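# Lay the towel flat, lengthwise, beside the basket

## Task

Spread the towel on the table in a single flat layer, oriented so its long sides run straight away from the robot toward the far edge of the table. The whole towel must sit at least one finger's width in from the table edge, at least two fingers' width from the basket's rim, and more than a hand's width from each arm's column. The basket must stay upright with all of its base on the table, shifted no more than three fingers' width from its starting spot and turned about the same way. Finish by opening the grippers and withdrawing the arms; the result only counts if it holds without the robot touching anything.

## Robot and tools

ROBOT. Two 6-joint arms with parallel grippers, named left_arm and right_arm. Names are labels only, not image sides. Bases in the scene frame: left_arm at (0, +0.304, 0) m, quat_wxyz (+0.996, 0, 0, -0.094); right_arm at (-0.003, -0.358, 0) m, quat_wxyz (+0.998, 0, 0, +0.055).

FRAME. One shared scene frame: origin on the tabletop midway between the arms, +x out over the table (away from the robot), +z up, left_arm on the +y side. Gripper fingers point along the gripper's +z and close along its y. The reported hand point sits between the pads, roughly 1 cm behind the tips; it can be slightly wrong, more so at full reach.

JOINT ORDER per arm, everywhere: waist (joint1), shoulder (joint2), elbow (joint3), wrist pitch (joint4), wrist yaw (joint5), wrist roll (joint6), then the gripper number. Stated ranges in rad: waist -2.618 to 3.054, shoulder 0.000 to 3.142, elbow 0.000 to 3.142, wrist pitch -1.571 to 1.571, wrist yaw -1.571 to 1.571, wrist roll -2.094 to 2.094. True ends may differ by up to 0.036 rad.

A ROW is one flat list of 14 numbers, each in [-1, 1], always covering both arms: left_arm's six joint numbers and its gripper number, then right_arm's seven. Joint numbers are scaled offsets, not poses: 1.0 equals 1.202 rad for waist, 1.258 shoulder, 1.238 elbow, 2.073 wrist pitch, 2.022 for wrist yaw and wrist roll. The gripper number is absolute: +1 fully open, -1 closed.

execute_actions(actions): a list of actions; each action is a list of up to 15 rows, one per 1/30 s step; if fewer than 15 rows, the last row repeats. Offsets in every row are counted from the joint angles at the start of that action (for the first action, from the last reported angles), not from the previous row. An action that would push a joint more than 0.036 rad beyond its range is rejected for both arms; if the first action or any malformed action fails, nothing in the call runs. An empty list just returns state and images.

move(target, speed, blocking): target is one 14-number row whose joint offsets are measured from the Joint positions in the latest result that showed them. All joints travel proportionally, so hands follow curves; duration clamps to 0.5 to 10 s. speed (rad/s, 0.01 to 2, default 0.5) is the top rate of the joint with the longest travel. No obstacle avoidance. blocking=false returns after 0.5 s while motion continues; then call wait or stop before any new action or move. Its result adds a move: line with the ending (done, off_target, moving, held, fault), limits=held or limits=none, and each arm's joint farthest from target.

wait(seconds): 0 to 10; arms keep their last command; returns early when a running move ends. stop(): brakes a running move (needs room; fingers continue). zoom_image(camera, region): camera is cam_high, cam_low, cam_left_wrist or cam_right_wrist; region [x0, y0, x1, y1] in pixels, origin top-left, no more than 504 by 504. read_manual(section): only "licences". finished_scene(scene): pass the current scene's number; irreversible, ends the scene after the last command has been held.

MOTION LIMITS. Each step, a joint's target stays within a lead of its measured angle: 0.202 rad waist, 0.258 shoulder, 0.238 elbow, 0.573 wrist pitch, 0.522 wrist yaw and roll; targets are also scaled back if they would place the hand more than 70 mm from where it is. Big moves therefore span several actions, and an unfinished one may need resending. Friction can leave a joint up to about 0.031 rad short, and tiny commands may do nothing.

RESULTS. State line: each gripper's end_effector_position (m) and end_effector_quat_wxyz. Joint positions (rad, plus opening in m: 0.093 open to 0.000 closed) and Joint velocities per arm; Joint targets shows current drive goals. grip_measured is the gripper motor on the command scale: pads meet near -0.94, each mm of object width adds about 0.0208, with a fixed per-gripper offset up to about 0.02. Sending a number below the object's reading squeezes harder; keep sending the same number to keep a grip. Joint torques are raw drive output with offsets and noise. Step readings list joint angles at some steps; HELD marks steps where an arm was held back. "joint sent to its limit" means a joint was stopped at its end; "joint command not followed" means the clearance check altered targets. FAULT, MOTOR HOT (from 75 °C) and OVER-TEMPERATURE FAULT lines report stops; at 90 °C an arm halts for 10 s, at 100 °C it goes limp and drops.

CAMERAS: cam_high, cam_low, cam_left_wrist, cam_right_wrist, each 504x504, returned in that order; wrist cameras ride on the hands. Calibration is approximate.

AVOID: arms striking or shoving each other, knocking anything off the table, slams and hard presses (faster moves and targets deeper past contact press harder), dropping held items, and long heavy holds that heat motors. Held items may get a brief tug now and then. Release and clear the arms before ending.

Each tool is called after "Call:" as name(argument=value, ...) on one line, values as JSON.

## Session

Call:
execute_actions(actions=[])

Scene clock: 0.00 s.
left_arm: end_effector_position=(+0.1116, +0.5687, +0.2468) grip_measured=+0.988 end_effector_quat_wxyz=(+0.493, -0.343, +0.787, -0.137) | right_arm: end_effector_position=(+0.4964, -0.4351, +0.1039) grip_measured=+1.000 end_effector_quat_wxyz=(+0.345, +0.393, +0.827, -0.205)
Joint names: [waist, shoulder, elbow, wrist pitch, wrist yaw, wrist roll]
Joint positions: left_arm=[ 1.903  1.48   1.337 -1.436  1.075  0.897  0.093] | right_arm=[-0.05   2.088  1.608 -0.589  0.687  0.765  0.093]
Joint velocities: left_arm=[ 0.007  0.002 -0.012  0.022  0.037  0.007 -0.   ] | right_arm=[-0.012 -0.007 -0.007  0.022  0.066  0.022  0.   ]
Joint torques (N m, as the arm reports them, + toward a larger angle): no reading
Motor temperatures (°C, as the motors report them): left_arm=[16 21 22 24 17 18] | right_arm=[17 22 20 20 16 18]
Joint targets: left_arm=[1.903 1.480 1.337 -1.436 1.075 0.897] | right_arm=[-0.050 2.088 1.608 -0.589 0.687 0.765]
camera_calibration (this result's frames):
cam_left_wrist: T_world_to_cam=[[0.409487, -0.727402, 0.550643, 0.22894], [-0.616345, -0.66557, -0.420874, 0.589077], [0.672636, -0.167043, -0.720873, 0.28094], [0, 0, 0, 1]] pos_world=[0.0803562, 0.605533, 0.324385]
cam_right_wrist: T_world_to_cam=[[-0.789762, -0.610476, 0.0599513, 0.119494], [-0.584408, 0.719118, -0.375949, 0.683358], [0.186396, -0.331946, -0.924699, -0.0572509], [0, 0, 0, 1]] pos_world=[0.504403, -0.437471, 0.196804]

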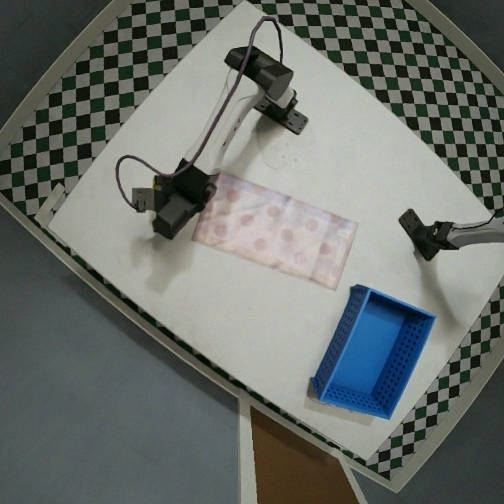

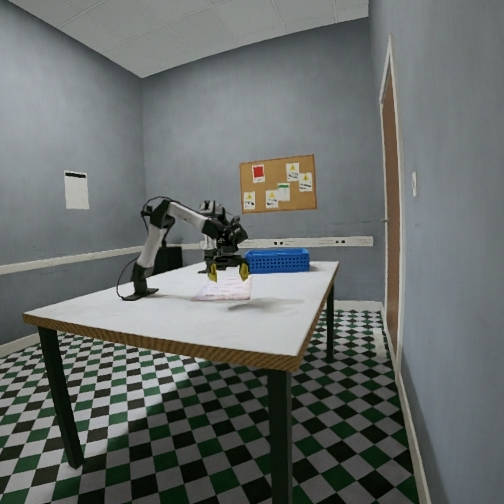

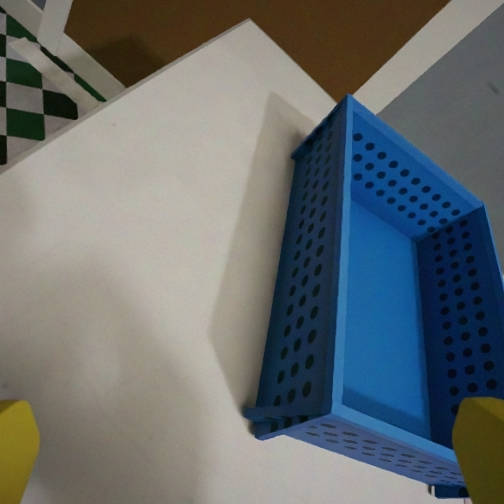

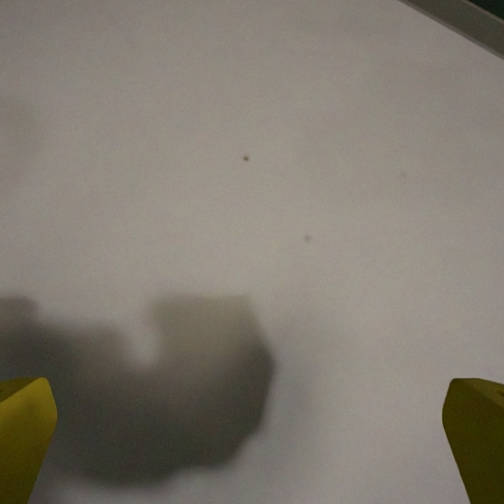

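Call:
zoom_image(camera="cam_high", region=[180,130,380,330])

Call:
zoom_image(camera="cam_low", region=[170,250,290,320])

Region (180, 130, 380, 330) of cam_high's 504x504 image, scaled by 2.520, with more detail than that image has.

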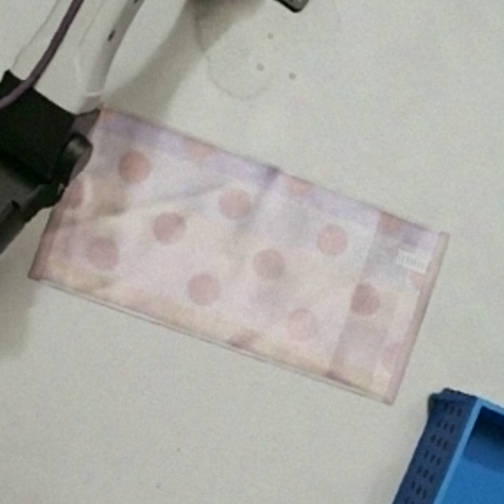

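Region (170, 250, 290, 320) of cam_low's 504x504 image, scaled by 4.200, with more detail than that image has; it fills the top 294 rows of this view, and the rest is white.

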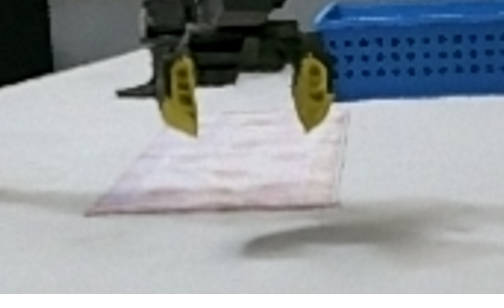

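Call:
move(target=[-1,-0.2,-0.15,0.26,-0.27,-0.22,-1,-0.3,-0.1,0,0,-0.34,-0.378,-1], speed=1.0)

Call:
move(target=[-1,-0.1,-0.25,0.27,-0.27,-0.225,-1,0,0,0,0,0,0,-1], speed=1.0)

Scene clock: 27.87 s.
left_arm: end_effector_position=(+0.3077, +0.3816, +0.2257) grip_measured=-1.000 end_effector_quat_wxyz=(+0.369, +0.048, +0.924, -0.091) | right_arm: end_effector_position=(+0.4884, -0.5088, +0.1216) grip_measured=-0.987 end_effector_quat_wxyz=(+0.294, +0.147, +0.943, -0.046)
Joint names: [waist, shoulder, elbow, wrist pitch, wrist yaw, wrist roll]
Joint positions: left_arm=[ 0.712  1.239  1.172 -0.908  0.539  0.458  0.   ] | right_arm=[-0.406  1.984  1.608 -0.589  0.007  0.011  0.   ]
Joint velocities: left_arm=[ 0.002  0.002 -0.012  0.022 -0.007 -0.037  0.   ] | right_arm=[ 0.027 -0.002 -0.012 -0.022 -0.022 -0.037  0.   ]
Joint torques (N m, as the arm reports them, + toward a larger angle): left_arm=[-0.65 -4.58  5.35  1.62  0.1  -0.05] | right_arm=[ -0.87 -11.27   8.87   1.65  -0.04  -0.14]
Motor temperatures (°C, as the motors report them): left_arm=[16 24 25 24 17 18] | right_arm=[17 31 22 22 16 18]
Joint targets: left_arm=[0.701 1.228 1.151 -0.897 0.529 0.452] | right_arm=[-0.411 1.962 1.608 -0.589 -0.000 0.001]
move: off_target (left_arm, right_arm); limits=none; left_arm: farthest joint: the elbow, 0.021 radians from its target (0.186 radians at the start); right_arm: farthest joint: the shoulder, 0.022 radians from its target (0.126 radians at the start)
camera_calibration (this result's frames):
cam_left_wrist: T_world_to_cam=[[-0.15458, -0.979774, 0.127072, 0.389565], [-0.937802, 0.105042, -0.330897, 0.36108], [0.310857, -0.170318, -0.935072, 0.263448], [0, 0, 0, 1]] pos_world=[0.316946, 0.388628, 0.316321]
cam_right_wrist: T_world_to_cam=[[-0.301115, -0.953535, -0.0100771, -0.337563], [-0.939707, 0.298511, -0.166857, 0.672471], [0.162112, -0.0407735, -0.98593, 0.103541], [0, 0, 0, 1]] pos_world=[0.513496, -0.518396, 0.210889]

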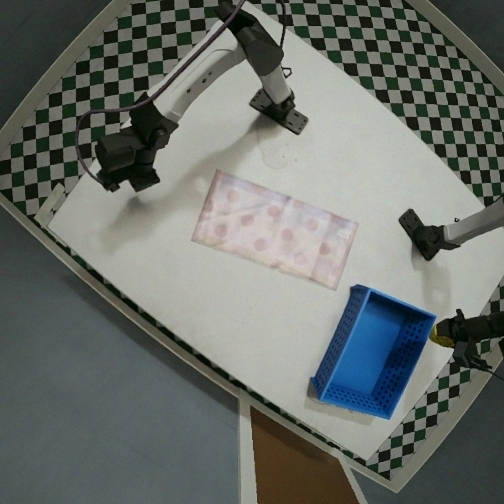

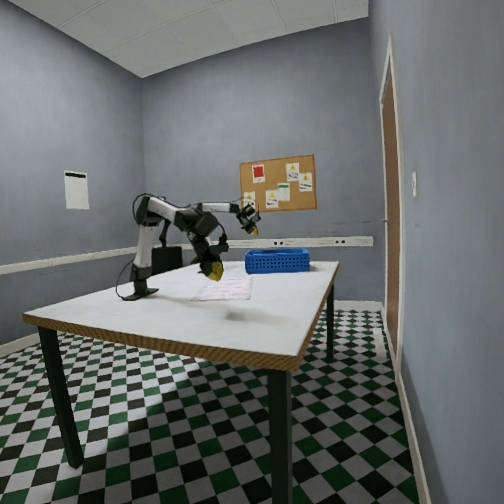

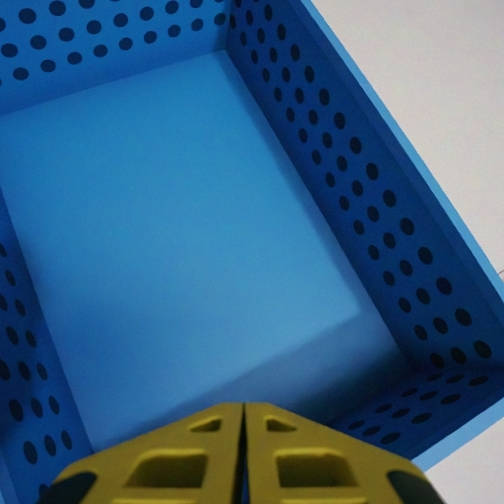

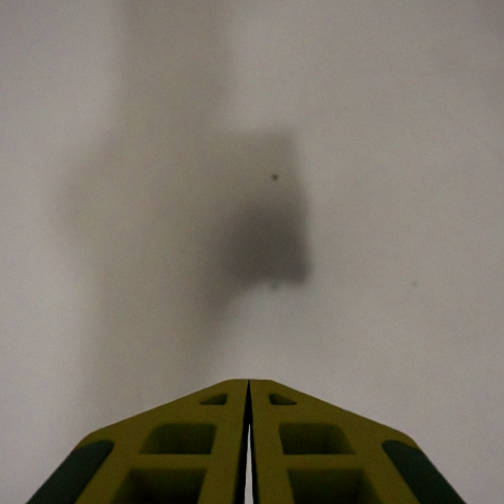

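Scene clock: 29.93 s.
left_arm: end_effector_position=(+0.2815, +0.0815, +0.2143) grip_measured=-1.000 end_effector_quat_wxyz=(+0.441, +0.295, +0.834, -0.152) | right_arm: end_effector_position=(+0.4884, -0.5088, +0.1216) grip_measured=-0.987 end_effector_quat_wxyz=(+0.294, +0.147, +0.943, -0.046)
Joint names: [waist, shoulder, elbow, wrist pitch, wrist yaw, wrist roll]
Joint positions: left_arm=[-0.48   1.126  0.884 -0.358  0.001  0.009  0.   ] | right_arm=[-0.406  1.984  1.608 -0.589  0.007  0.011  0.   ]
Joint velocities: left_arm=[ 0.002  0.002 -0.007  0.081  0.037 -0.007  0.   ] | right_arm=[ 0.002  0.022  0.002  0.022 -0.051 -0.022  0.   ]
Joint torques (N m, as the arm reports them, + toward a larger angle): left_arm=[-0.91 -4.35  5.96  2.09 -0.1  -0.07] | right_arm=[-0.47 -9.86  8.84  1.65  0.01 -0.02]
Motor temperatures (°C, as the motors report them): left_arm=[16 24 25 25 17 18] | right_arm=[17 31 22 22 16 18]
Joint targets: left_arm=[-0.490 1.114 0.863 -0.348 -0.007 0.003] | right_arm=[-0.406 1.984 1.608 -0.589 0.007 0.011]
move: off_target (left_arm); limits=none; left_arm: farthest joint: the elbow, 0.021 radians from its target (0.310 radians at the start); right_arm: farthest joint: the waist, 0.000 radians from its target (0.000 radians at the start)
camera_calibration (this result's frames):
cam_left_wrist: T_world_to_cam=[[-0.622188, -0.782774, -0.0120913, 0.23836], [-0.667775, 0.538716, -0.513674, 0.292077], [0.408604, -0.311528, -0.8579, 0.177361], [0, 0, 0, 1]] pos_world=[0.270876, 0.0844881, 0.305073]
cam_right_wrist: T_world_to_cam=[[-0.301115, -0.953535, -0.0100771, -0.337563], [-0.939707, 0.298511, -0.166857, 0.672471], [0.162112, -0.0407735, -0.98593, 0.103541], [0, 0, 0, 1]] pos_world=[0.513496, -0.518396, 0.210889]

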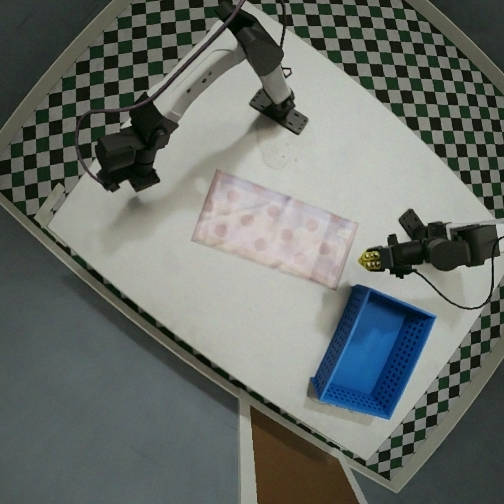

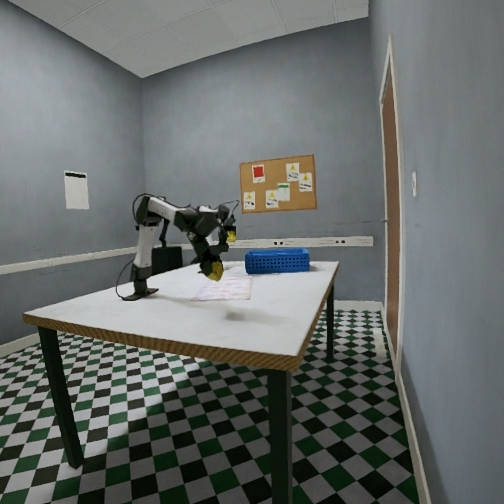

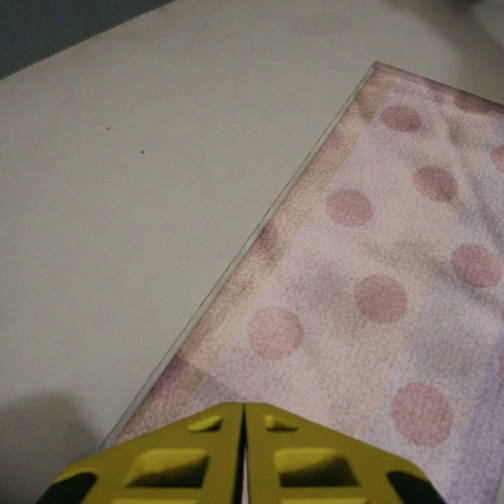

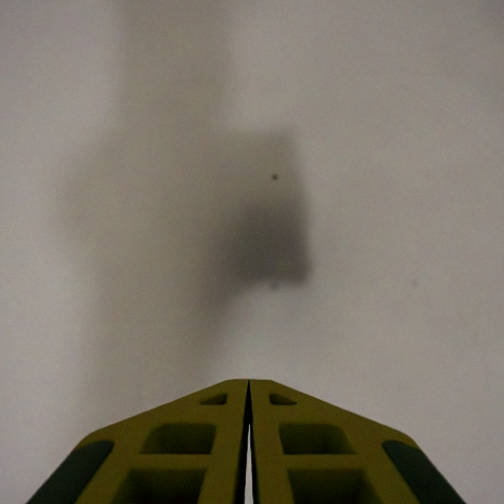

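Call:
move(target=[-0.19,0.32,-0.12,0,0,0,-1,0,0,0,0,0,0,-1], speed=0.4)

Call:
move(target=[0,0.095,0,0,0,0,-1,0,0,0,0,0,0,-1], speed=0.15)

Scene clock: 40.63 s.
left_arm: end_effector_position=(+0.2079, +0.0493, +0.0313) grip_measured=-1.000 end_effector_quat_wxyz=(+0.201, +0.422, +0.879, -0.095) | right_arm: end_effector_position=(+0.4884, -0.5088, +0.1216) grip_measured=-0.987 end_effector_quat_wxyz=(+0.294, +0.147, +0.943, -0.046)
Joint names: [waist, shoulder, elbow, wrist pitch, wrist yaw, wrist roll]
Joint positions: left_arm=[-0.697  1.519  0.75  -0.355  0.001  0.009  0.   ] | right_arm=[-0.406  1.984  1.608 -0.589  0.007  0.011  0.   ]
Joint velocities: left_arm=[ 0.027  0.002 -0.002 -0.022 -0.022  0.037  0.   ] | right_arm=[ 0.002 -0.012 -0.002 -0.066 -0.066 -0.007  0.   ]
Joint torques (N m, as the arm reports them, + toward a larger angle): left_arm=[-0.77 -5.06  5.17  1.31 -0.1  -0.04] | right_arm=[-0.47 -9.87  8.87  1.65  0.01 -0.02]
Motor temperatures (°C, as the motors report them): left_arm=[16 24 26 28 17 18] | right_arm=[17 32 23 23 16 18]
Joint targets: left_arm=[-0.708 1.529 0.735 -0.358 0.002 0.009] | right_arm=[-0.406 1.984 1.608 -0.589 0.007 0.011]
move: done; limits=none; left_arm: farthest joint: the elbow, 0.014 radians from its target (0.148 radians at the start); right_arm: farthest joint: the waist, 0.000 radians from its target (0.000 radians at the start)
camera_calibration (this result's frames):
cam_left_wrist: T_world_to_cam=[[-0.77967, -0.626122, -0.00924606, 0.190107], [-0.625951, 0.779696, -0.0160958, 0.130136], [0.017287, -0.00676181, -0.999828, 0.111142], [0, 0, 0, 1]] pos_world=[0.227758, 0.0183151, 0.114975]
cam_right_wrist: T_world_to_cam=[[-0.301115, -0.953535, -0.0100771, -0.337563], [-0.939707, 0.298511, -0.166857, 0.672471], [0.162112, -0.0407735, -0.98593, 0.103541], [0, 0, 0, 1]] pos_world=[0.513496, -0.518396, 0.210889]

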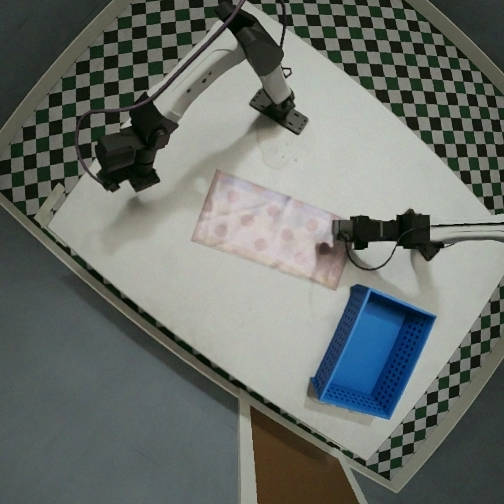

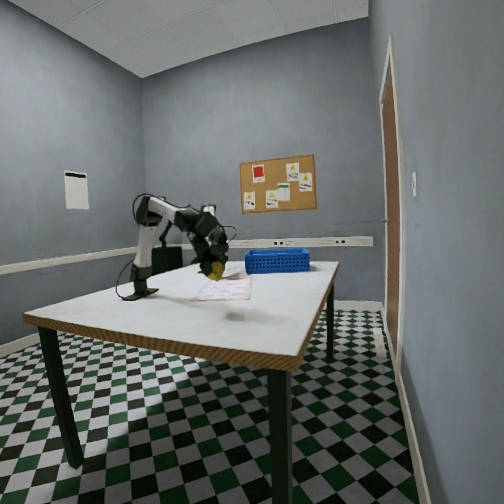

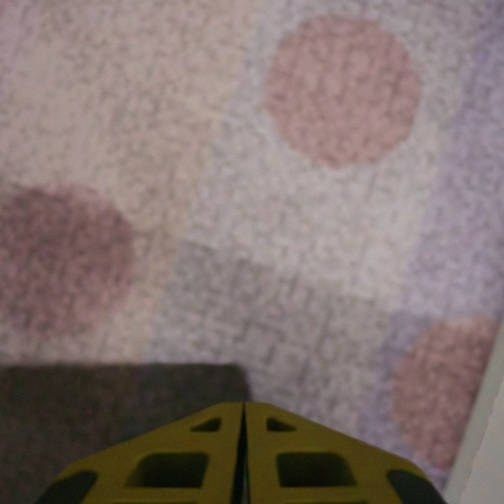

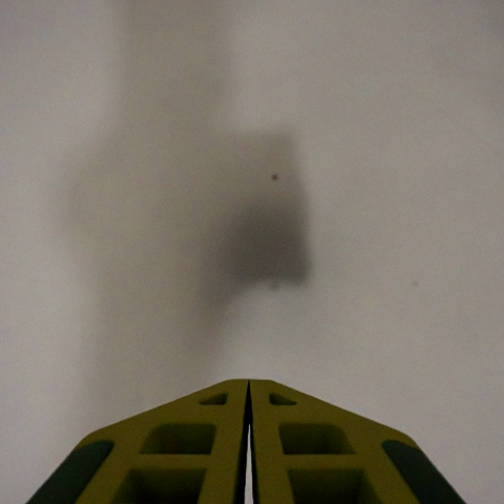

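Scene clock: 41.67 s.
left_arm: end_effector_position=(+0.2046, +0.0534, +0.0099) grip_measured=-1.000 end_effector_quat_wxyz=(+0.171, +0.425, +0.885, -0.081) | right_arm: end_effector_position=(+0.4884, -0.5088, +0.1216) grip_measured=-0.987 end_effector_quat_wxyz=(+0.294, +0.147, +0.943, -0.046)
Joint names: [waist, shoulder, elbow, wrist pitch, wrist yaw, wrist roll]
Joint positions: left_arm=[-0.697  1.591  0.75  -0.348  0.001  0.009  0.   ] | right_arm=[-0.406  1.984  1.608 -0.589  0.007  0.011  0.   ]
Joint velocities: left_arm=[-0.007  0.007  0.002  0.066 -0.007 -0.007  0.   ] | right_arm=[ 0.002 -0.022  0.002  0.007  0.007  0.022  0.   ]
Joint torques (N m, as the arm reports them, + toward a larger angle): left_arm=[ 0.09 -2.67  5.73  1.13 -0.03  0.01] | right_arm=[-0.48 -9.88  8.86  1.64  0.01 -0.03]
Motor temperatures (°C, as the motors report them): left_arm=[16 24 26 28 17 18] | right_arm=[17 32 23 23 16 18]
Joint targets: left_arm=[-0.697 1.638 0.750 -0.355 0.001 0.009] | right_arm=[-0.406 1.984 1.608 -0.589 0.007 0.011]
move: off_target (left_arm); limits=none; left_arm: farthest joint: the shoulder, 0.048 radians from its target (0.120 radians at the start); right_arm: farthest joint: the waist, 0.000 radians from its target (0.000 radians at the start)
camera_calibration (this result's frames):
cam_left_wrist: T_world_to_cam=[[-0.780043, -0.625666, -0.00870357, 0.189913], [-0.625258, 0.778847, 0.0494949, 0.123786], [-0.0241885, 0.0440502, -0.998736, 0.0955404], [0, 0, 0, 1]] pos_world=[0.22785, 0.0182029, 0.0909458]
cam_right_wrist: T_world_to_cam=[[-0.301115, -0.953535, -0.0100771, -0.337563], [-0.939707, 0.298511, -0.166857, 0.672471], [0.162112, -0.0407735, -0.98593, 0.103541], [0, 0, 0, 1]] pos_world=[0.513496, -0.518396, 0.210889]

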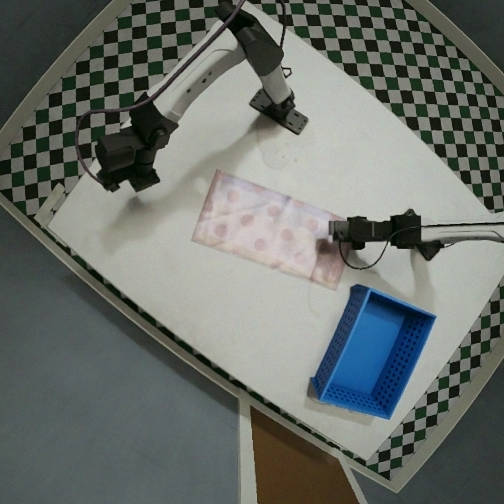

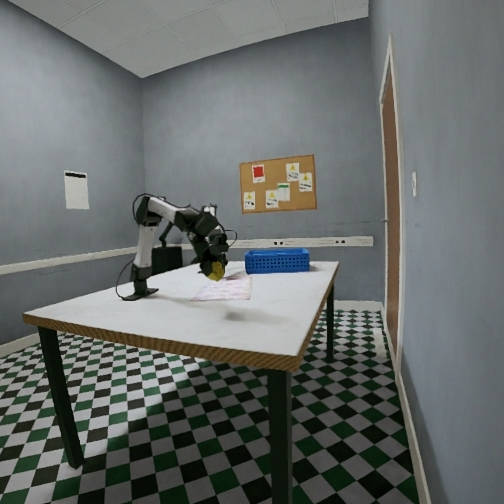

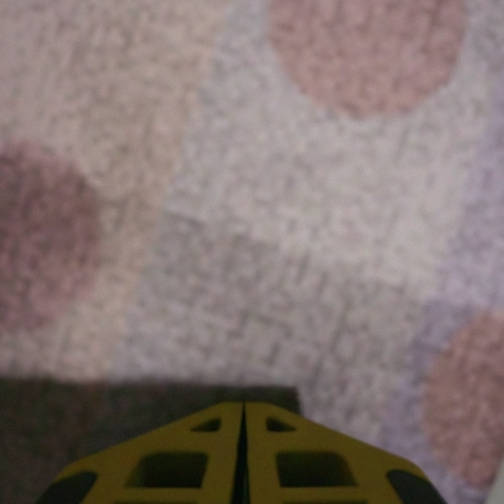

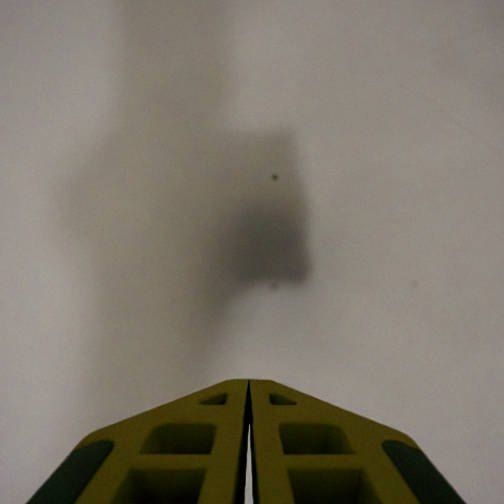

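Call:
execute_actions(actions=[[[-0.08,0.025,0,-0.03,0,0,-1,0,0,0,0,0,0,-1]],[[-0.09,0.025,0,-0.025,-0.005,0,-1,0,0,0,0,0,0,-1]],[[-0.09,0.03,0,-0.01,0,0,-1,0,0,0,0,0,0,-1]],[[-0.09,0.035,0,0,0,0,-1,0,0,0,0,0,0,-1]]])

Scene clock: 52.00 s.
left_arm: end_effector_position=(+0.1069, -0.0059, +0.0106) grip_measured=-1.000 end_effector_quat_wxyz=(+0.175, +0.580, +0.790, -0.093) | right_arm: end_effector_position=(+0.4884, -0.5088, +0.1216) grip_measured=-0.987 end_effector_quat_wxyz=(+0.294, +0.147, +0.943, -0.046)
Joint names: [waist, shoulder, elbow, wrist pitch, wrist yaw, wrist roll]
Joint positions: left_arm=[-1.079  1.598  0.753 -0.332 -0.057  0.009  0.   ] | right_arm=[-0.406  1.984  1.608 -0.589  0.007  0.011  0.   ]
Joint velocities: left_arm=[-0.007  0.002 -0.022 -0.037  0.007 -0.051  0.   ] | right_arm=[ 0.022 -0.017 -0.007  0.007  0.037 -0.081  0.   ]
Joint torques (N m, as the arm reports them, + toward a larger angle): left_arm=[-0.7  -3.4   5.85  1.04  0.05 -0.02] | right_arm=[-0.47 -9.85  8.83  1.65  0.01 -0.02]
Motor temperatures (°C, as the motors report them): left_arm=[16 23 26 27 17 18] | right_arm=[17 33 24 23 16 18]
Joint targets: left_arm=[-1.090 1.635 0.753 -0.352 -0.042 0.009] | right_arm=[-0.406 1.984 1.608 -0.589 0.007 0.011]
Step readings (joint positions; steps 1 to 15: 1st action; 16 to 30: 2nd action; 31 to 45: 3rd action; 46 to 60: 4th action):
0: left_arm=[-0.697 1.591 0.750 -0.348 0.001 0.009] | right_arm=[-0.406 1.984 1.608 -0.589 0.007 0.011]
1: left_arm=[-0.706 1.591 0.750 -0.351 -0.004 0.009] | right_arm=[-0.406 1.984 1.608 -0.589 0.007 0.011]
2: left_arm=[-0.726 1.591 0.752 -0.351 -0.011 0.009] | right_arm=[-0.406 1.984 1.608 -0.589 0.007 0.011]
4: left_arm=[-0.767 1.591 0.753 -0.352 -0.012 0.009] | right_arm=[-0.406 1.984 1.608 -0.589 0.007 0.011]
8: left_arm=[-0.783 1.591 0.753 -0.353 -0.012 0.009] | right_arm=[-0.406 1.984 1.608 -0.589 0.007 0.011]
15: left_arm=[-0.783 1.591 0.753 -0.353 -0.012 0.009] | right_arm=[-0.406 1.984 1.608 -0.589 0.007 0.011]
16: left_arm=[-0.793 1.591 0.753 -0.353 -0.020 0.009] | right_arm=[-0.406 1.984 1.608 -0.589 0.007 0.011]
17: left_arm=[-0.816 1.591 0.753 -0.353 -0.027 0.009] | right_arm=[-0.406 1.984 1.608 -0.589 0.007 0.011]
19: left_arm=[-0.864 1.591 0.753 -0.353 -0.028 0.009] | right_arm=[-0.406 1.984 1.608 -0.589 0.007 0.011]
23: left_arm=[-0.882 1.591 0.753 -0.353 -0.029 0.009] | right_arm=[-0.406 1.984 1.608 -0.589 0.007 0.011]
30: left_arm=[-0.882 1.591 0.753 -0.353 -0.029 0.009] | right_arm=[-0.406 1.984 1.608 -0.589 0.007 0.011]
31: left_arm=[-0.892 1.591 0.753 -0.353 -0.036 0.009] | right_arm=[-0.406 1.984 1.608 -0.589 0.007 0.011]
32: left_arm=[-0.915 1.591 0.753 -0.352 -0.042 0.009] | right_arm=[-0.406 1.984 1.608 -0.589 0.007 0.011]
34: left_arm=[-0.963 1.591 0.753 -0.352 -0.042 0.009] | right_arm=[-0.406 1.984 1.608 -0.589 0.007 0.011]
38: left_arm=[-0.981 1.591 0.753 -0.352 -0.042 0.009] | right_arm=[-0.406 1.984 1.608 -0.589 0.007 0.011]
45: left_arm=[-0.981 1.591 0.753 -0.352 -0.042 0.009] | right_arm=[-0.406 1.984 1.608 -0.589 0.007 0.011]
46: left_arm=[-0.992 1.592 0.753 -0.350 -0.049 0.009] | right_arm=[-0.406 1.984 1.608 -0.589 0.007 0.011]
47: left_arm=[-1.015 1.594 0.753 -0.346 -0.055 0.009] | right_arm=[-0.406 1.984 1.608 -0.589 0.007 0.011]
49: left_arm=[-1.061 1.596 0.753 -0.337 -0.057 0.009] | right_arm=[-0.406 1.984 1.608 -0.589 0.007 0.011]
53: left_arm=[-1.079 1.598 0.753 -0.332 -0.057 0.009] | right_arm=[-0.406 1.984 1.608 -0.589 0.007 0.011]
60: Joint positions above
camera_calibration (this result's frames):
cam_left_wrist: T_world_to_cam=[[-0.948481, -0.310677, -0.0621568, 0.0970265], [-0.313221, 0.948986, 0.0363041, 0.0765793], [0.0477071, 0.0539026, -0.997406, 0.0889102], [0, 0, 0, 1]] pos_world=[0.111772, -0.0473213, 0.0919303]
cam_right_wrist: T_world_to_cam=[[-0.301115, -0.953535, -0.0100771, -0.337563], [-0.939707, 0.298511, -0.166857, 0.672471], [0.162112, -0.0407735, -0.98593, 0.103541], [0, 0, 0, 1]] pos_world=[0.513496, -0.518396, 0.210889]

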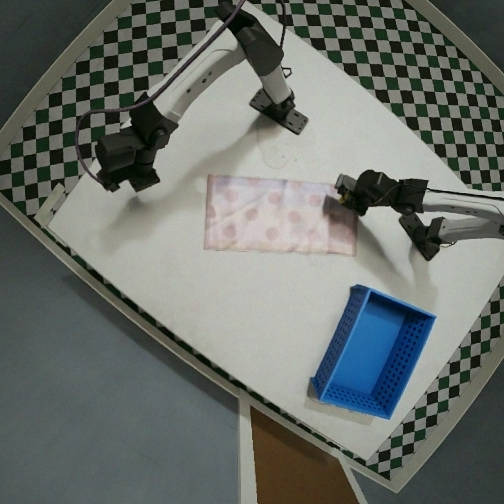

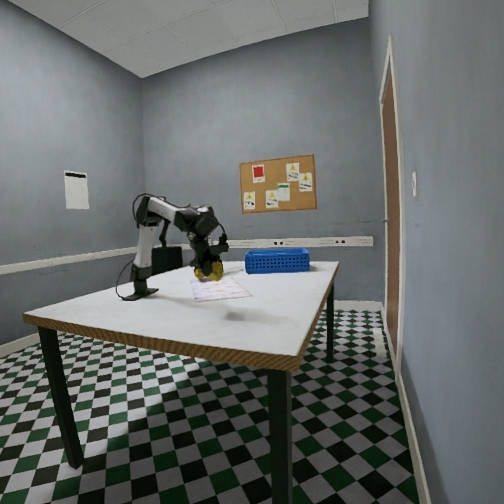

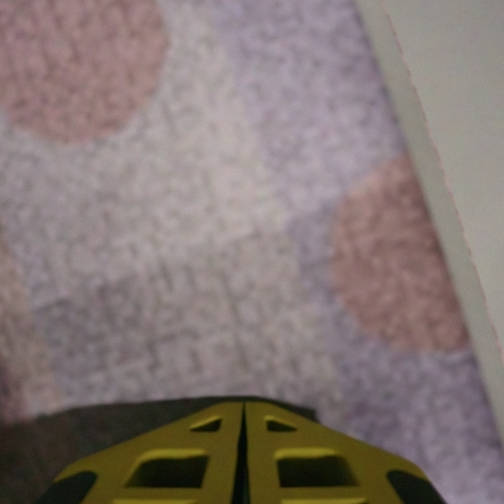

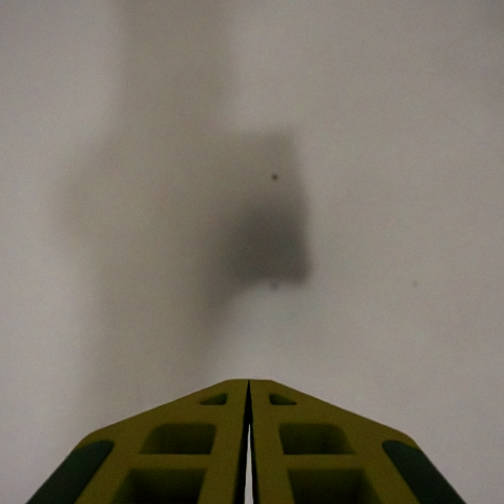

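Call:
execute_actions(actions=[[[-0.02,0.04,0.01,-0.01,0.005,0,-1,0,0,0,0,0,0,-1],[-0.03,0.047,0.018,-0.01,0.005,0,-1,0,0,0,0,0,0,-1],[-0.04,0.054,0.027,-0.01,0.005,0,-1,0,0,0,0,0,0,-1],[-0.05,0.061,0.035,-0.01,0.005,0,-1,0,0,0,0,0,0,-1],[-0.06,0.068,0.044,-0.01,0.005,0,-1,0,0,0,0,0,0,-1],[-0.07,0.075,0.052,-0.01,0.005,0,-1,0,0,0,0,0,0,-1],[-0.08,0.082,0.061,-0.01,0.005,0,-1,0,0,0,0,0,0,-1],[-0.09,0.089,0.069,-0.01,0.005,0,-1,0,0,0,0,0,0,-1],[-0.1,0.096,0.078,-0.01,0.005,0,-1,0,0,0,0,0,0,-1],[-0.11,0.103,0.086,-0.01,0.005,0,-1,0,0,0,0,0,0,-1]],[[-0.015,0.04,0.01,-0.015,0.005,0,-1,0,0,0,0,0,0,-1],[-0.02,0.05,0.022,-0.015,0.005,0,-1,0,0,0,0,0,0,-1],[-0.025,0.06,0.034,-0.015,0.005,0,-1,0,0,0,0,0,0,-1],[-0.03,0.07,0.046,-0.015,0.005,0,-1,0,0,0,0,0,0,-1],[-0.035,0.08,0.058,-0.015,0.005,0,-1,0,0,0,0,0,0,-1],[-0.04,0.09,0.07,-0.015,0.005,0,-1,0,0,0,0,0,0,-1],[-0.045,0.1,0.082,-0.015,0.005,0,-1,0,0,0,0,0,0,-1],[-0.05,0.11,0.095,-0.015,0.005,0,-1,0,0,0,0,0,0,-1],[-0.055,0.12,0.108,-0.015,0.005,0,-1,0,0,0,0,0,0,-1],[-0.06,0.13,0.121,-0.015,0.005,0,-1,0,0,0,0,0,0,-1]],[[-0.015,0.04,0.01,-0.015,0.005,0,-1,0,0,0,0,0,0,-1],[-0.02,0.05,0.023,-0.016,0.005,0,-1,0,0,0,0,0,0,-1],[-0.025,0.06,0.036,-0.017,0.005,0,-1,0,0,0,0,0,0,-1],[-0.03,0.07,0.049,-0.018,0.005,0,-1,0,0,0,0,0,0,-1],[-0.035,0.08,0.062,-0.019,0.005,0,-1,0,0,0,0,0,0,-1],[-0.04,0.09,0.075,-0.02,0.005,0,-1,0,0,0,0,0,0,-1],[-0.045,0.1,0.088,-0.021,0.005,0,-1,0,0,0,0,0,0,-1],[-0.05,0.11,0.101,-0.022,0.005,0,-1,0,0,0,0,0,0,-1],[-0.055,0.12,0.114,-0.023,0.005,0,-1,0,0,0,0,0,0,-1],[-0.06,0.13,0.127,-0.024,0.005,0,-1,0,0,0,0,0,0,-1]]])

Scene clock: 90.17 s.
left_arm: end_effector_position=(+0.0395, -0.1307, +0.0119) grip_measured=-1.000 end_effector_quat_wxyz=(+0.183, +0.664, +0.714, -0.127) | right_arm: end_effector_position=(+0.4884, -0.5088, +0.1216) grip_measured=-0.987 end_effector_quat_wxyz=(+0.294, +0.147, +0.943, -0.046)
Joint names: [waist, shoulder, elbow, wrist pitch, wrist yaw, wrist roll]
Joint positions: left_arm=[-1.316  1.942  1.164 -0.349 -0.065  0.009  0.   ] | right_arm=[-0.406  1.984  1.608 -0.589  0.007  0.011  0.   ]
Joint velocities: left_arm=[ 0.002  0.002  0.007 -0.007  0.066 -0.037  0.   ] | right_arm=[-0.002 -0.012 -0.002  0.022 -0.022 -0.081  0.   ]
Joint torques (N m, as the arm reports them, + toward a larger angle): left_arm=[-0.97 -6.65  5.89  0.92 -0.01 -0.08] | right_arm=[-0.48 -9.85  8.8   1.65  0.02 -0.02]
Motor temperatures (°C, as the motors report them): left_arm=[16 23 28 26 17 18] | right_arm=[17 36 26 24 16 18]
Joint targets: left_arm=[-1.330 1.983 1.164 -0.388 -0.054 0.009] | right_arm=[-0.406 1.984 1.608 -0.589 0.007 0.011]
Step readings (joint positions; steps 1 to 15: 1st action; 16 to 30: 2nd action; 31 to 45: 3rd action):
0: left_arm=[-1.079 1.598 0.753 -0.332 -0.057 0.009] | right_arm=[-0.406 1.984 1.608 -0.589 0.007 0.011]
1: left_arm=[-1.080 1.599 0.755 -0.332 -0.058 0.009] | right_arm=[-0.406 1.984 1.608 -0.589 0.007 0.011]
2: left_arm=[-1.083 1.604 0.760 -0.333 -0.059 0.009] | right_arm=[-0.406 1.984 1.608 -0.589 0.007 0.011]
4: left_arm=[-1.099 1.620 0.778 -0.333 -0.062 0.009] | right_arm=[-0.406 1.984 1.608 -0.589 0.007 0.011]
8: left_arm=[-1.149 1.660 0.820 -0.333 -0.063 0.009] | right_arm=[-0.406 1.984 1.608 -0.589 0.007 0.011]
15: left_arm=[-1.199 1.694 0.858 -0.333 -0.063 0.009] | right_arm=[-0.406 1.984 1.608 -0.589 0.007 0.011]
16: left_arm=[-1.199 1.696 0.860 -0.333 -0.063 0.009] | right_arm=[-0.406 1.984 1.608 -0.589 0.007 0.011]
17: left_arm=[-1.200 1.701 0.866 -0.334 -0.063 0.009] | right_arm=[-0.406 1.984 1.608 -0.589 0.007 0.011]
19: left_arm=[-1.206 1.719 0.888 -0.338 -0.064 0.009] | right_arm=[-0.406 1.984 1.608 -0.589 0.007 0.011]
23: left_arm=[-1.232 1.772 0.949 -0.338 -0.064 0.009] | right_arm=[-0.406 1.984 1.608 -0.589 0.007 0.011]
30: left_arm=[-1.258 1.820 1.007 -0.339 -0.064 0.009] | right_arm=[-0.406 1.984 1.608 -0.589 0.007 0.011]
31: left_arm=[-1.258 1.821 1.009 -0.339 -0.064 0.009] | right_arm=[-0.406 1.984 1.608 -0.589 0.007 0.011]
32: left_arm=[-1.258 1.826 1.014 -0.342 -0.064 0.009] | right_arm=[-0.406 1.984 1.608 -0.589 0.007 0.011]
34: left_arm=[-1.264 1.844 1.038 -0.346 -0.064 0.009] | right_arm=[-0.406 1.984 1.608 -0.589 0.007 0.011]
38: left_arm=[-1.289 1.896 1.104 -0.348 -0.065 0.009] | right_arm=[-0.406 1.984 1.608 -0.589 0.007 0.011]
45: Joint positions above
camera_calibration (this result's frames):
cam_left_wrist: T_world_to_cam=[[-0.99398, -0.085717, -0.0682437, 0.0257189], [-0.0849702, 0.996288, -0.0137783, 0.171622], [0.0691715, -0.00789669, -0.997574, 0.0912392], [0, 0, 0, 1]] pos_world=[0.0338357, -0.16806, 0.0951376]
cam_right_wrist: T_world_to_cam=[[-0.301115, -0.953535, -0.0100771, -0.337563], [-0.939707, 0.298511, -0.166857, 0.672471], [0.162112, -0.0407735, -0.98593, 0.103541], [0, 0, 0, 1]] pos_world=[0.513496, -0.518396, 0.210889]

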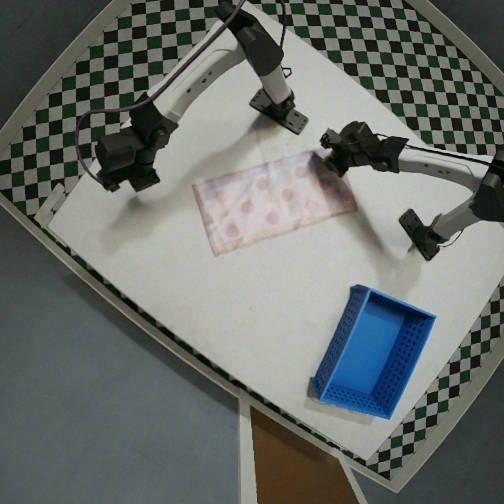

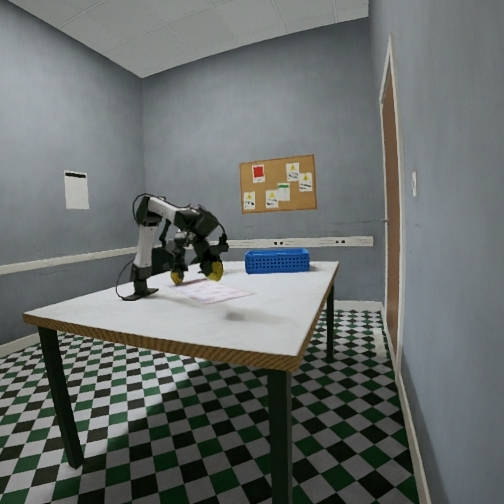

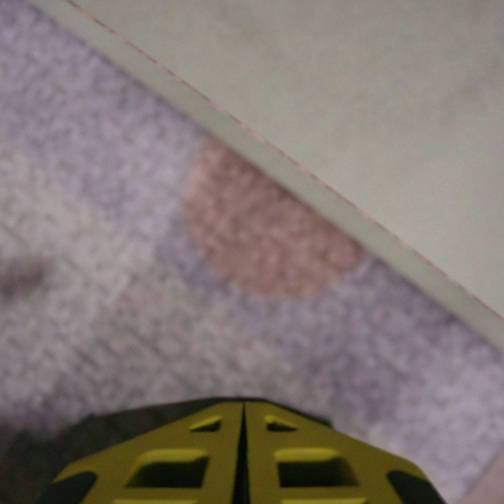

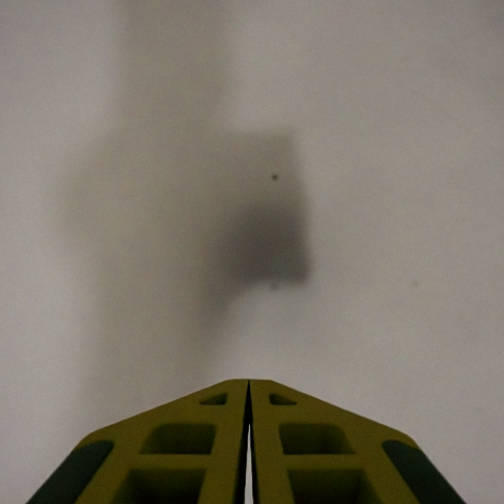

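Call:
move(target=[0,-0.6,-0.4,0,0,0,-1,0.458,-0.03,-0.275,0.125,0,0,-1], speed=0.6)

Call:
move(target=[0.3,-0.5,-0.2,0,0,0,-1,0,0.1,0,0,0,0,-1], speed=0.6)

Scene clock: 108.80 s.
left_arm: end_effector_position=(+0.0326, -0.0206, +0.1107) grip_measured=-1.000 end_effector_quat_wxyz=(+0.279, +0.634, +0.688, -0.216) | right_arm: end_effector_position=(+0.4544, -0.2400, +0.0373) grip_measured=-0.987 end_effector_quat_wxyz=(+0.258, -0.117, +0.959, +0.031)
Joint names: [waist, shoulder, elbow, wrist pitch, wrist yaw, wrist roll]
Joint positions: left_arm=[-1.316  1.196  0.69  -0.346 -0.066  0.009  0.   ] | right_arm=[ 0.144  1.973  1.284 -0.356  0.006  0.011  0.   ]
Joint velocities: left_arm=[ 0.022  0.002 -0.002  0.022  0.022 -0.037  0.   ] | right_arm=[ 0.002  0.007 -0.007  0.037 -0.051 -0.007  0.   ]
Joint torques (N m, as the arm reports them, + toward a larger angle): left_arm=[ 0.07 -4.17  5.46  1.7  -0.08 -0.04] | right_arm=[ -0.49 -11.     6.7    1.79  -0.02  -0.02]
Motor temperatures (°C, as the motors report them): left_arm=[16 26 28 26 17 18] | right_arm=[17 37 26 24 16 18]
Joint targets: left_arm=[-1.316 1.187 0.669 -0.349 -0.065 0.009] | right_arm=[0.144 1.947 1.267 -0.330 0.007 0.011]
move: off_target (left_arm, right_arm); limits=none; left_arm: farthest joint: the elbow, 0.021 radians from its target (0.496 radians at the start); right_arm: farthest joint: the shoulder, 0.027 radians from its target (0.038 radians at the start)
camera_calibration (this result's frames):
cam_left_wrist: T_world_to_cam=[[-0.992647, -0.104389, -0.0612765, 0.0337833], [-0.0829166, 0.955214, -0.284063, 0.0917267], [0.0881851, -0.276894, -0.956846, 0.180487], [0, 0, 0, 1]] pos_world=[0.0252243, -0.0341162, 0.200825]
cam_right_wrist: T_world_to_cam=[[0.241778, -0.970282, -0.00985896, -0.343066], [-0.966759, -0.240004, -0.0881773, 0.426305], [0.0831906, 0.0308505, -0.996056, 0.0903412], [0, 0, 0, 1]] pos_world=[0.487565, -0.233343, 0.124193]

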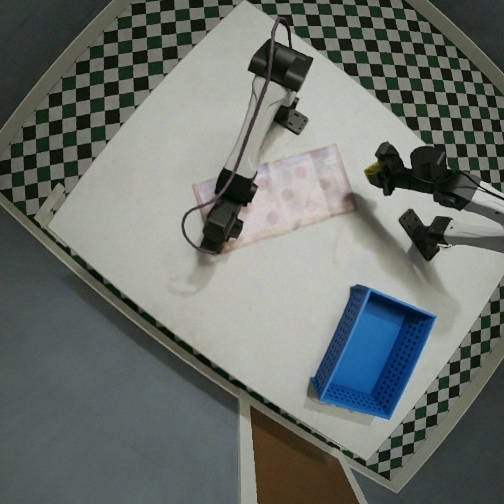

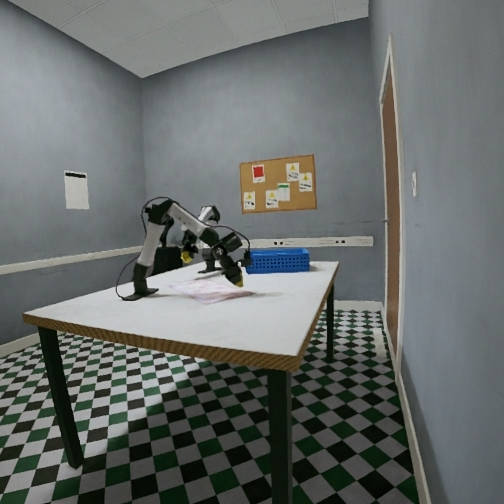

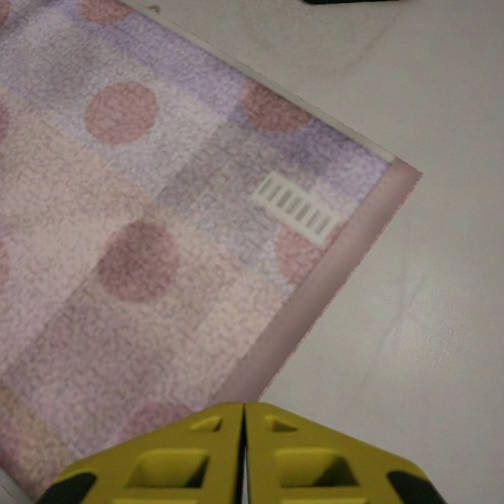

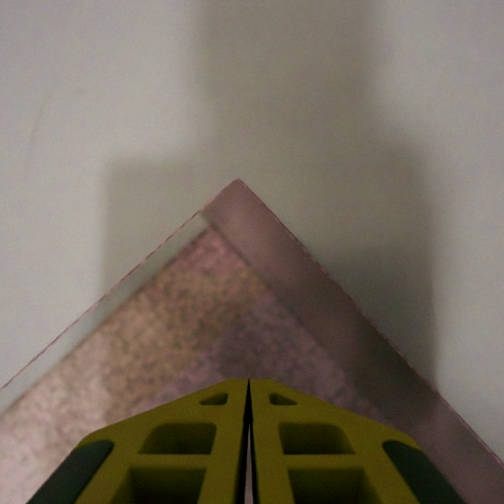

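Scene clock: 110.30 s.
left_arm: end_effector_position=(+0.1172, +0.0648, +0.1818) grip_measured=-1.000 end_effector_quat_wxyz=(+0.457, +0.453, +0.719, -0.263) | right_arm: end_effector_position=(+0.4499, -0.2412, +0.0074) grip_measured=-0.987 end_effector_quat_wxyz=(+0.229, -0.118, +0.966, +0.027)
Joint names: [waist, shoulder, elbow, wrist pitch, wrist yaw, wrist roll]
Joint positions: left_arm=[-0.968  0.579  0.464 -0.345 -0.066  0.009  0.   ] | right_arm=[ 0.144  2.041  1.284 -0.349  0.006  0.011  0.   ]
Joint velocities: left_arm=[ 0.002  0.012  0.002  0.022  0.066 -0.022  0.   ] | right_arm=[ 0.007 -0.012  0.002 -0.066 -0.007 -0.037  0.   ]
Joint torques (N m, as the arm reports them, + toward a larger angle): left_arm=[ 0.83 -0.39  5.89  2.16 -0.08 -0.06] | right_arm=[-0.47 -5.85  7.9   1.32  0.   -0.02]
Motor temperatures (°C, as the motors report them): left_arm=[16 26 28 26 17 18] | right_arm=[17 37 26 24 16 18]
Joint targets: left_arm=[-0.956 0.567 0.443 -0.346 -0.066 0.009] | right_arm=[0.144 2.099 1.284 -0.356 0.006 0.011]
move: off_target (left_arm, right_arm); limits=none; left_arm: farthest joint: the elbow, 0.022 radians from its target (0.248 radians at the start); right_arm: farthest joint: the shoulder, 0.058 radians from its target (0.126 radians at the start)
camera_calibration (this result's frames):
cam_left_wrist: T_world_to_cam=[[-0.889552, -0.454945, -0.0414995, 0.138106], [-0.330822, 0.704164, -0.628259, 0.145263], [0.315046, -0.54514, -0.776897, 0.222781], [0, 0, 0, 1]] pos_world=[0.100723, 0.0819885, 0.270072]
cam_right_wrist: T_world_to_cam=[[0.241216, -0.970428, -0.00916594, -0.3432], [-0.970169, -0.240894, -0.0272568, 0.419877], [0.0242428, 0.0154673, -0.999586, 0.0838135], [0, 0, 0, 1]] pos_world=[0.488105, -0.233202, 0.0920775]

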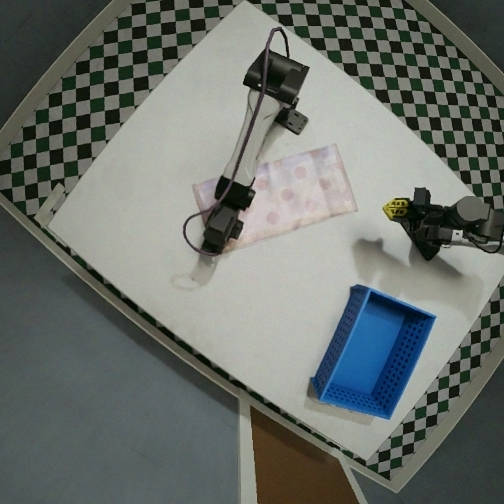

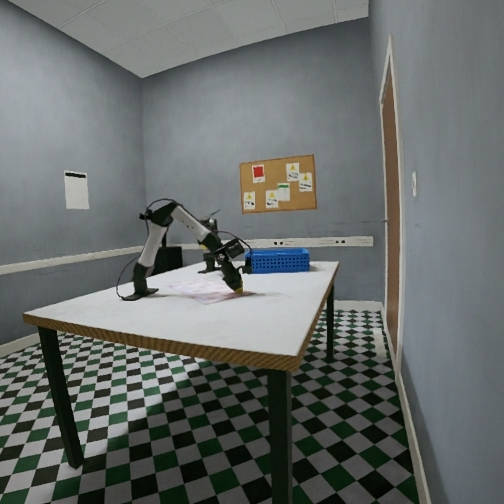

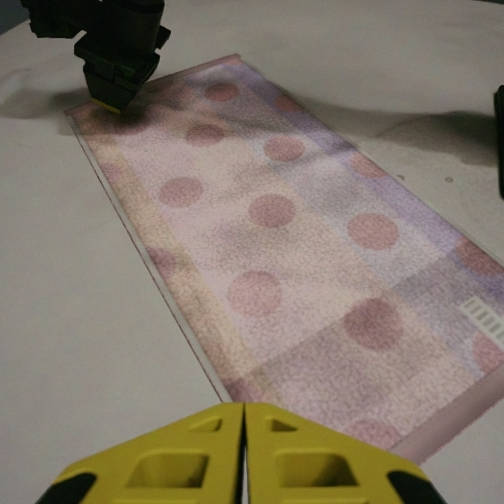

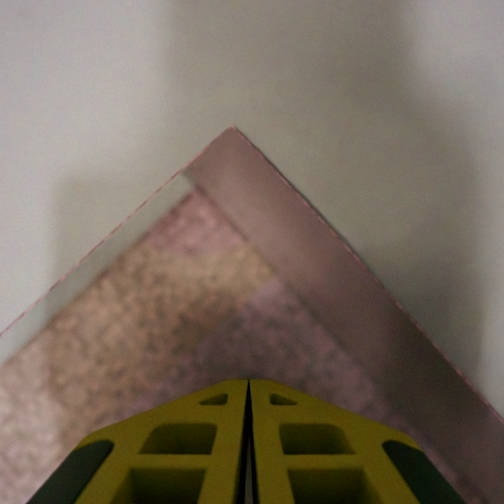

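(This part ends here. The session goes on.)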